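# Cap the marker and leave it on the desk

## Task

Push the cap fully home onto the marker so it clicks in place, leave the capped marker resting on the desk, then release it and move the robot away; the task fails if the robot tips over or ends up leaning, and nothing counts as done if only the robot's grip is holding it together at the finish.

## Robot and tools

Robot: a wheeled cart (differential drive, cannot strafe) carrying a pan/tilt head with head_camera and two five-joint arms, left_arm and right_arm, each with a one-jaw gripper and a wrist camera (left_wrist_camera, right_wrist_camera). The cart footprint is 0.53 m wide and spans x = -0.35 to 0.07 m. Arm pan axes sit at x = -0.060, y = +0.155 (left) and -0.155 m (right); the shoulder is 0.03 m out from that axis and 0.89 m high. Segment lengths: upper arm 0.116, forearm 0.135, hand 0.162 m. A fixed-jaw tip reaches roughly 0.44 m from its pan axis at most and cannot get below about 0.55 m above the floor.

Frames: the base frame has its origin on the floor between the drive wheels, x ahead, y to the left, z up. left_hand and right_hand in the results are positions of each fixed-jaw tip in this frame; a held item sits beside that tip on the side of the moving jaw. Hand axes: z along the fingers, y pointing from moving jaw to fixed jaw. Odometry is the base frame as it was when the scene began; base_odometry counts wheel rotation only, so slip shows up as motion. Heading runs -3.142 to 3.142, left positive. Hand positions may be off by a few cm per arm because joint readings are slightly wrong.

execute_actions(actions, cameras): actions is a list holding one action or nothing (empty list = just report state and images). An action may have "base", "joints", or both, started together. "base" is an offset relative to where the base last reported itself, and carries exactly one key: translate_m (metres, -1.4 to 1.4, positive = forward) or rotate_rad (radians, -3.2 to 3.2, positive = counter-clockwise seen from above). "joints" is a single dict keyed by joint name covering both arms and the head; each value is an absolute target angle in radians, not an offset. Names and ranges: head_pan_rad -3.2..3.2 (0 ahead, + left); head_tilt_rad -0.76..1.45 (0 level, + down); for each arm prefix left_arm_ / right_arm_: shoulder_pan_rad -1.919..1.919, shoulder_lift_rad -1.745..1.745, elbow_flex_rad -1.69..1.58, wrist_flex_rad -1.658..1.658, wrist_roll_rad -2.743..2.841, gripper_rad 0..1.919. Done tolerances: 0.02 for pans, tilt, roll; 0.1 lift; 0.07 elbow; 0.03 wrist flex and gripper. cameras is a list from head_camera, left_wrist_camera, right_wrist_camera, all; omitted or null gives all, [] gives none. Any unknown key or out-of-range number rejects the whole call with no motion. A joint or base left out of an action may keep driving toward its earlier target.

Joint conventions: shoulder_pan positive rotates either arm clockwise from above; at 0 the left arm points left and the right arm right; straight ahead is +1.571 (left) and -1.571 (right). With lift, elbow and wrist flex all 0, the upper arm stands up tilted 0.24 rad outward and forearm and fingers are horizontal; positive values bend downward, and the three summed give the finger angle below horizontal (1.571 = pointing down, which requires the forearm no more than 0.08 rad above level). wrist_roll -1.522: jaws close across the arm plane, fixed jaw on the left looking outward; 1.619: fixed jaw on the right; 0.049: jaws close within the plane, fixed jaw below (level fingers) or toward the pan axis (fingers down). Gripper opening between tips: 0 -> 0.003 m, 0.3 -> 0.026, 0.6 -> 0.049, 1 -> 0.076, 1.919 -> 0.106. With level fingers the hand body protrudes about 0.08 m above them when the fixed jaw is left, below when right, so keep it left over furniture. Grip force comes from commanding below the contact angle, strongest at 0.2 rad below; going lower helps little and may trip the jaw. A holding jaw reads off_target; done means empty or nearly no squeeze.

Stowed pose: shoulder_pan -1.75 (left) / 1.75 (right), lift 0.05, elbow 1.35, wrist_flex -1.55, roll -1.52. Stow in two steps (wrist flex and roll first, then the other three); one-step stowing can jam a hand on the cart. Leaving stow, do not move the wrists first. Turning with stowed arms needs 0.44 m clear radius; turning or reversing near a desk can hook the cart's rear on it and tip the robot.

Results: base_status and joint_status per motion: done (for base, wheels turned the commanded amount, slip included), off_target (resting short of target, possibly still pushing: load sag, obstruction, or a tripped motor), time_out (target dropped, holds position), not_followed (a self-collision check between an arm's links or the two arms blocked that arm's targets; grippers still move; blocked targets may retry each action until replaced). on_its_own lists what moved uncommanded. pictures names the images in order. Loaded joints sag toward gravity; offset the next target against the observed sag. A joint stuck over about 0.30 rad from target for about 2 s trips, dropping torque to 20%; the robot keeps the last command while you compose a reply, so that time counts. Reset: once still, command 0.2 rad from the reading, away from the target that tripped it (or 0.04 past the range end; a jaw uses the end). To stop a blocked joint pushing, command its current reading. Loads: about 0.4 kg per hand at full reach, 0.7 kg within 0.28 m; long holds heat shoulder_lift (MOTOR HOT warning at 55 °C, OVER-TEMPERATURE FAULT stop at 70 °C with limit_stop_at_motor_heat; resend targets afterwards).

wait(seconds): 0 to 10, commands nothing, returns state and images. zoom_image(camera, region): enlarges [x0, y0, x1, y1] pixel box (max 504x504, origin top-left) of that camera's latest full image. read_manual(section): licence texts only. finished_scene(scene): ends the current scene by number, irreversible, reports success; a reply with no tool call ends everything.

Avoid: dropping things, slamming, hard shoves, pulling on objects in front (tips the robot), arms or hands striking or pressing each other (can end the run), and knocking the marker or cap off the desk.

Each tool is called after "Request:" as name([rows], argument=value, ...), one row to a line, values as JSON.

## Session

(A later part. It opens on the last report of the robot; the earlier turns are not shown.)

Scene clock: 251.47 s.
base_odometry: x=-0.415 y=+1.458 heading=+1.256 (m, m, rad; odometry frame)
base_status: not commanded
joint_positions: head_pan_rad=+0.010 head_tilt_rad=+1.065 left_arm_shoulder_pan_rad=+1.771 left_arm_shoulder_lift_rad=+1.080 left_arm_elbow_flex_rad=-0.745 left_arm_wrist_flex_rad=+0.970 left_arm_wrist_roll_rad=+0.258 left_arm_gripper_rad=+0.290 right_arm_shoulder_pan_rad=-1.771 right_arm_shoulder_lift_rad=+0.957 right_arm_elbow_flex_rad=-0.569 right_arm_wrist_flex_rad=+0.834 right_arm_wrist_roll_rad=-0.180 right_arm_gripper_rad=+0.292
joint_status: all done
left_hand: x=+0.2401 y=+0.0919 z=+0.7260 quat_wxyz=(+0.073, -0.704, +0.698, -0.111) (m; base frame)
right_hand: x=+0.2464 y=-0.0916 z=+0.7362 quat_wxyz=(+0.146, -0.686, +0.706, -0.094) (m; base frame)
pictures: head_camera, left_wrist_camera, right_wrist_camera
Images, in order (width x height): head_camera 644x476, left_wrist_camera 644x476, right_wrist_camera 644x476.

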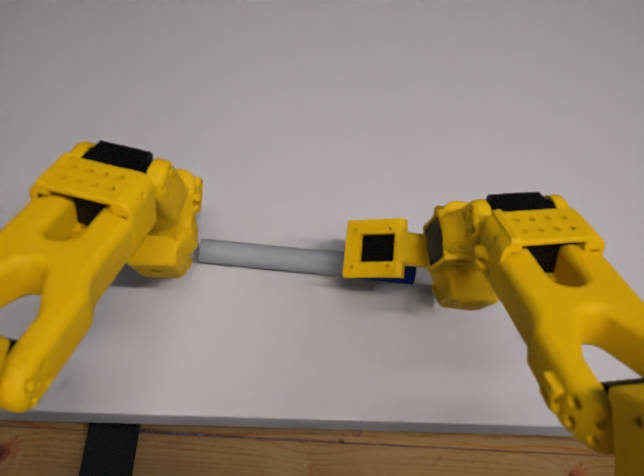

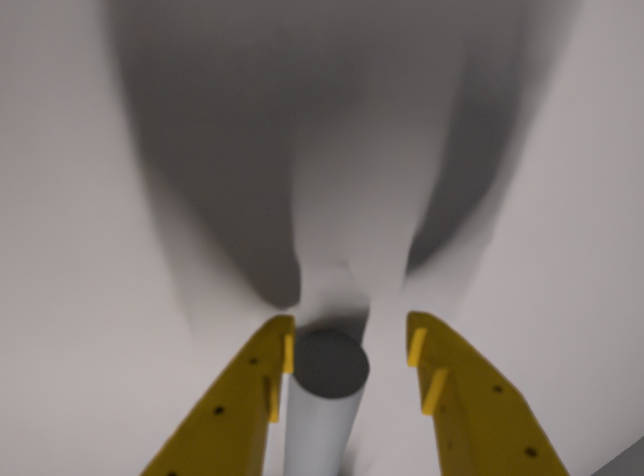

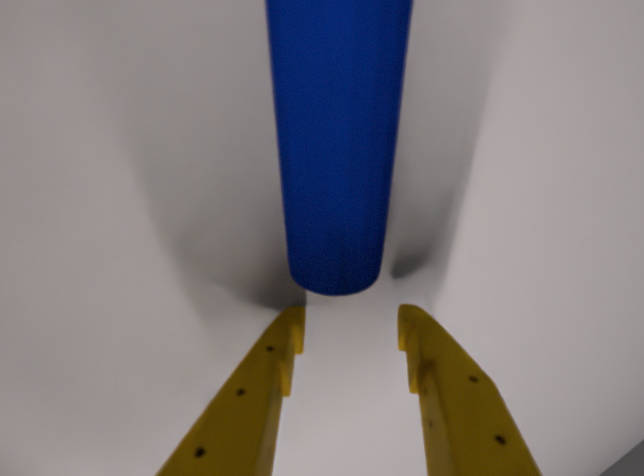

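Request:
execute_actions([
  {"joints":{"left_arm_gripper_rad":0.06,"right_arm_gripper_rad":0.06,"left_arm_wrist_flex_rad":0.91,"right_arm_wrist_flex_rad":0.78}},
], cameras=["left_wrist_camera","right_wrist_camera"])

Request:
execute_actions([
  {"joints":{"left_arm_shoulder_pan_rad":1.85,"right_arm_shoulder_pan_rad":-1.85}},
])

Scene clock: 259.87 s.
base_odometry: x=-0.415 y=+1.458 heading=+1.256 (m, m, rad; odometry frame)
base_status: not commanded
joint_positions: head_pan_rad=+0.010 head_tilt_rad=+1.065 left_arm_shoulder_pan_rad=+1.771 left_arm_shoulder_lift_rad=+1.080 left_arm_elbow_flex_rad=-0.745 left_arm_wrist_flex_rad=+0.924 left_arm_wrist_roll_rad=+0.258 left_arm_gripper_rad=+0.070 right_arm_shoulder_pan_rad=-1.771 right_arm_shoulder_lift_rad=+0.957 right_arm_elbow_flex_rad=-0.569 right_arm_wrist_flex_rad=+0.791 right_arm_wrist_roll_rad=-0.180 right_arm_gripper_rad=+0.068
joint_status: all done
left_hand: x=+0.2471 y=+0.0905 z=+0.7277 quat_wxyz=(+0.085, -0.702, +0.696, -0.130) (m; base frame)
right_hand: x=+0.2528 y=-0.0903 z=+0.7384 quat_wxyz=(+0.164, -0.684, +0.703, -0.105) (m; base frame)
pictures: left_wrist_camera, right_wrist_camera
Images, in order (width x height): left_wrist_camera 644x476, right_wrist_camera 644x476.

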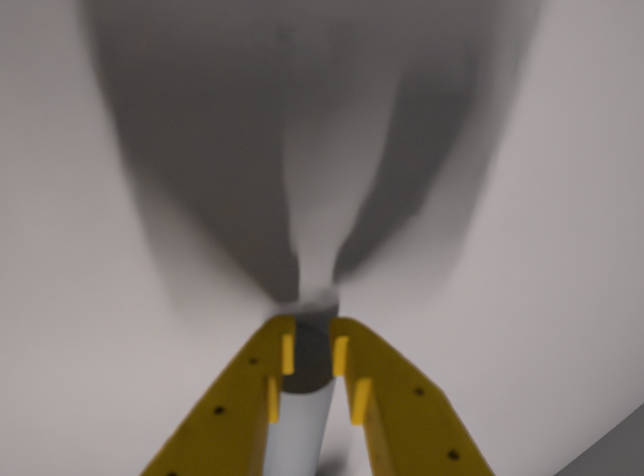

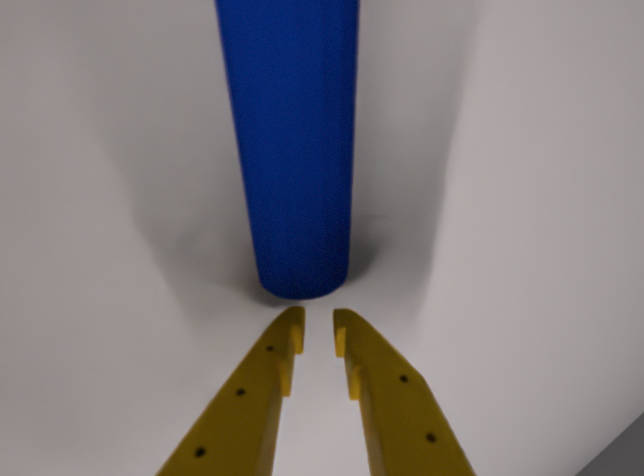

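Scene clock: 260.47 s.
base_odometry: x=-0.415 y=+1.458 heading=+1.256 (m, m, rad; odometry frame)
base_status: not commanded
joint_positions: head_pan_rad=+0.010 head_tilt_rad=+1.065 left_arm_shoulder_pan_rad=+1.805 left_arm_shoulder_lift_rad=+1.080 left_arm_elbow_flex_rad=-0.745 left_arm_wrist_flex_rad=+0.924 left_arm_wrist_roll_rad=+0.256 left_arm_gripper_rad=+0.069 right_arm_shoulder_pan_rad=-1.807 right_arm_shoulder_lift_rad=+0.955 right_arm_elbow_flex_rad=-0.569 right_arm_wrist_flex_rad=+0.791 right_arm_wrist_roll_rad=-0.180 right_arm_gripper_rad=+0.068
joint_status: left_arm_shoulder_pan_rad off_target (ended at +1.806, target +1.850); right_arm_shoulder_pan_rad off_target (ended at -1.807, target -1.850)
left_hand: x=+0.2448 y=+0.0802 z=+0.7277 quat_wxyz=(+0.083, -0.689, +0.708, -0.131) (m; base frame)
right_hand: x=+0.2505 y=-0.0787 z=+0.7388 quat_wxyz=(+0.166, -0.696, +0.691, -0.103) (m; base frame)
pictures: head_camera, left_wrist_camera, right_wrist_camera
Images, in order (width x height): head_camera 644x476, left_wrist_camera 644x476, right_wrist_camera 644x476.

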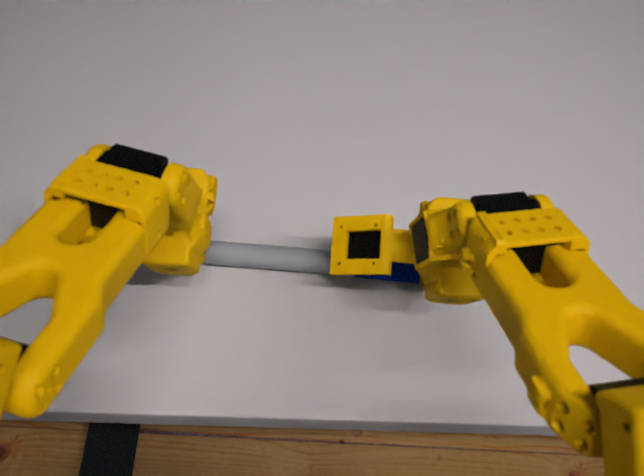

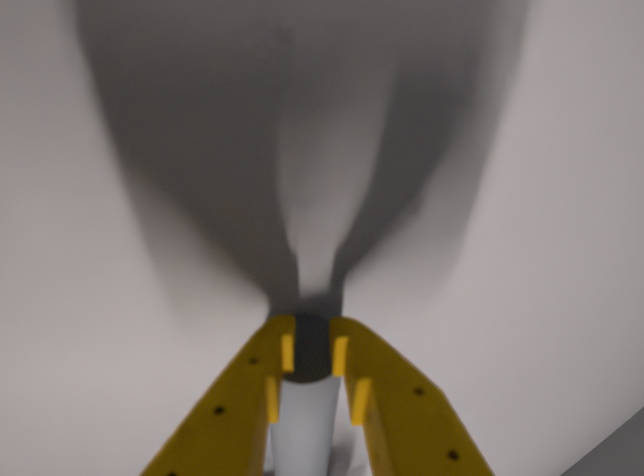

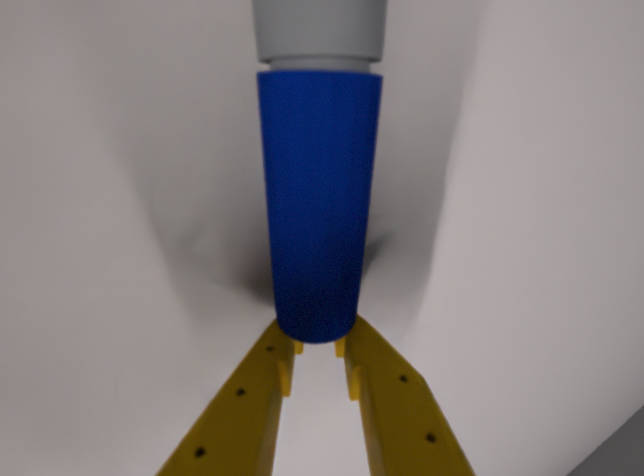

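Gap visible (~2 mm). Push harder.

Request:
execute_actions([
  {"joints":{"left_arm_shoulder_pan_rad":1.919,"right_arm_shoulder_pan_rad":-1.919}},
], cameras=["right_wrist_camera"])

Scene clock: 266.97 s.
base_odometry: x=-0.415 y=+1.458 heading=+1.256 (m, m, rad; odometry frame)
base_status: not commanded
joint_positions: head_pan_rad=+0.010 head_tilt_rad=+1.065 left_arm_shoulder_pan_rad=+1.819 left_arm_shoulder_lift_rad=+1.080 left_arm_elbow_flex_rad=-0.745 left_arm_wrist_flex_rad=+0.924 left_arm_wrist_roll_rad=+0.256 left_arm_gripper_rad=+0.069 right_arm_shoulder_pan_rad=-1.820 right_arm_shoulder_lift_rad=+0.954 right_arm_elbow_flex_rad=-0.569 right_arm_wrist_flex_rad=+0.791 right_arm_wrist_roll_rad=-0.178 right_arm_gripper_rad=+0.068
joint_status: left_arm_shoulder_pan_rad off_target (ended at +1.819, target +1.919); right_arm_shoulder_pan_rad off_target (ended at -1.820, target -1.919)
left_hand: x=+0.2437 y=+0.0760 z=+0.7277 quat_wxyz=(+0.082, -0.684, +0.713, -0.132) (m; base frame)
right_hand: x=+0.2497 y=-0.0749 z=+0.7393 quat_wxyz=(+0.167, -0.701, +0.686, -0.102) (m; base frame)
pictures: right_wrist_camera
Images, in order (width x height): right_wrist_camera 644x476.

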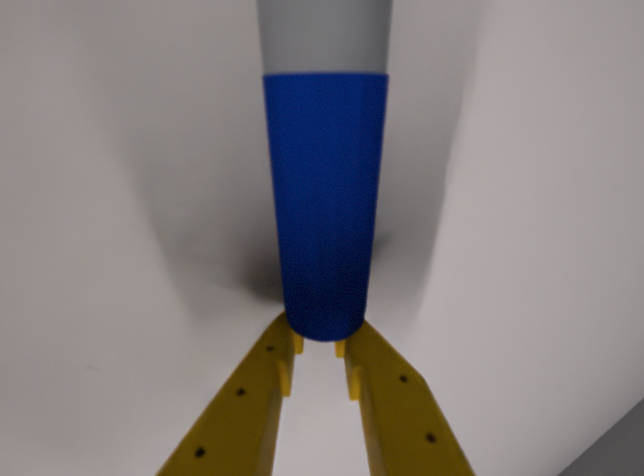

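Snapped. Withdraw.

Request:
execute_actions([
  {"joints":{"left_arm_shoulder_pan_rad":1.65,"right_arm_shoulder_pan_rad":-1.65}},
], cameras=[])

Request:
execute_actions([
  {"base":{"translate_m":-0.25},"joints":{"left_arm_shoulder_pan_rad":1.4,"right_arm_shoulder_pan_rad":-1.4,"left_arm_shoulder_lift_rad":-0.3,"left_arm_elbow_flex_rad":0.3,"right_arm_shoulder_lift_rad":-0.3,"right_arm_elbow_flex_rad":0.3,"head_tilt_rad":0.8}},
], cameras=["head_camera"])

Scene clock: 271.47 s.
base_odometry: x=-0.415 y=+1.458 heading=+1.256 (m, m, rad; odometry frame)
base_status: not commanded
joint_positions: head_pan_rad=+0.010 head_tilt_rad=+1.065 left_arm_shoulder_pan_rad=+1.661 left_arm_shoulder_lift_rad=+1.080 left_arm_elbow_flex_rad=-0.745 left_arm_wrist_flex_rad=+0.924 left_arm_wrist_roll_rad=+0.256 left_arm_gripper_rad=+0.069 right_arm_shoulder_pan_rad=-1.662 right_arm_shoulder_lift_rad=+0.954 right_arm_elbow_flex_rad=-0.569 right_arm_wrist_flex_rad=+0.791 right_arm_wrist_roll_rad=-0.178 right_arm_gripper_rad=+0.068
joint_status: all done
left_hand: x=+0.2524 y=+0.1247 z=+0.7277 quat_wxyz=(+0.092, -0.738, +0.656, -0.125) (m; base frame)
right_hand: x=+0.2585 y=-0.1246 z=+0.7393 quat_wxyz=(+0.159, -0.645, +0.739, -0.115) (m; base frame)
pictures: none
No camera images: the call's "cameras" was empty. Leave "cameras" out to get every camera's image.

Scene clock: 273.57 s.
base_odometry: x=-0.492 y=+1.220 heading=+1.260 (m, m, rad; odometry frame)
base_status: done
joint_positions: head_pan_rad=+0.010 head_tilt_rad=+0.814 left_arm_shoulder_pan_rad=+1.411 left_arm_shoulder_lift_rad=-0.267 left_arm_elbow_flex_rad=+0.303 left_arm_wrist_flex_rad=+0.924 left_arm_wrist_roll_rad=+0.256 left_arm_gripper_rad=+0.069 right_arm_shoulder_pan_rad=-1.410 right_arm_shoulder_lift_rad=-0.261 right_arm_elbow_flex_rad=+0.307 right_arm_wrist_flex_rad=+0.791 right_arm_wrist_roll_rad=-0.178 right_arm_gripper_rad=+0.068
joint_status: all done
left_hand: x=+0.1856 y=+0.1926 z=+0.8744 quat_wxyz=(+0.207, -0.786, +0.540, -0.217) (m; base frame)
right_hand: x=+0.2019 y=-0.1961 z=+0.8845 quat_wxyz=(+0.262, -0.521, +0.775, -0.245) (m; base frame)
pictures: head_camera
Images, in order (width x height): head_camera 644x476.

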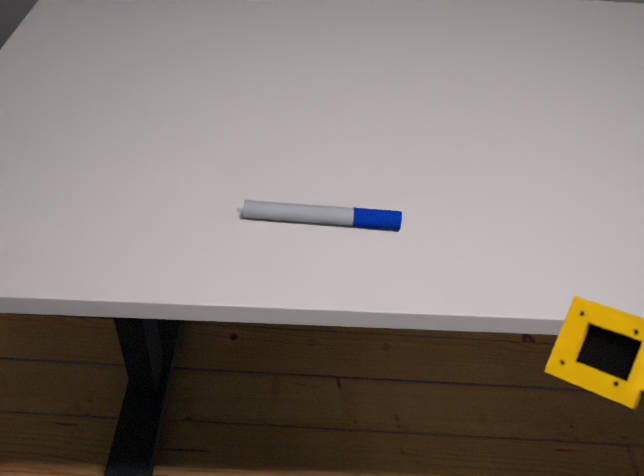

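Request:
finished_scene(scene=1)

The scene is finished: the task was done.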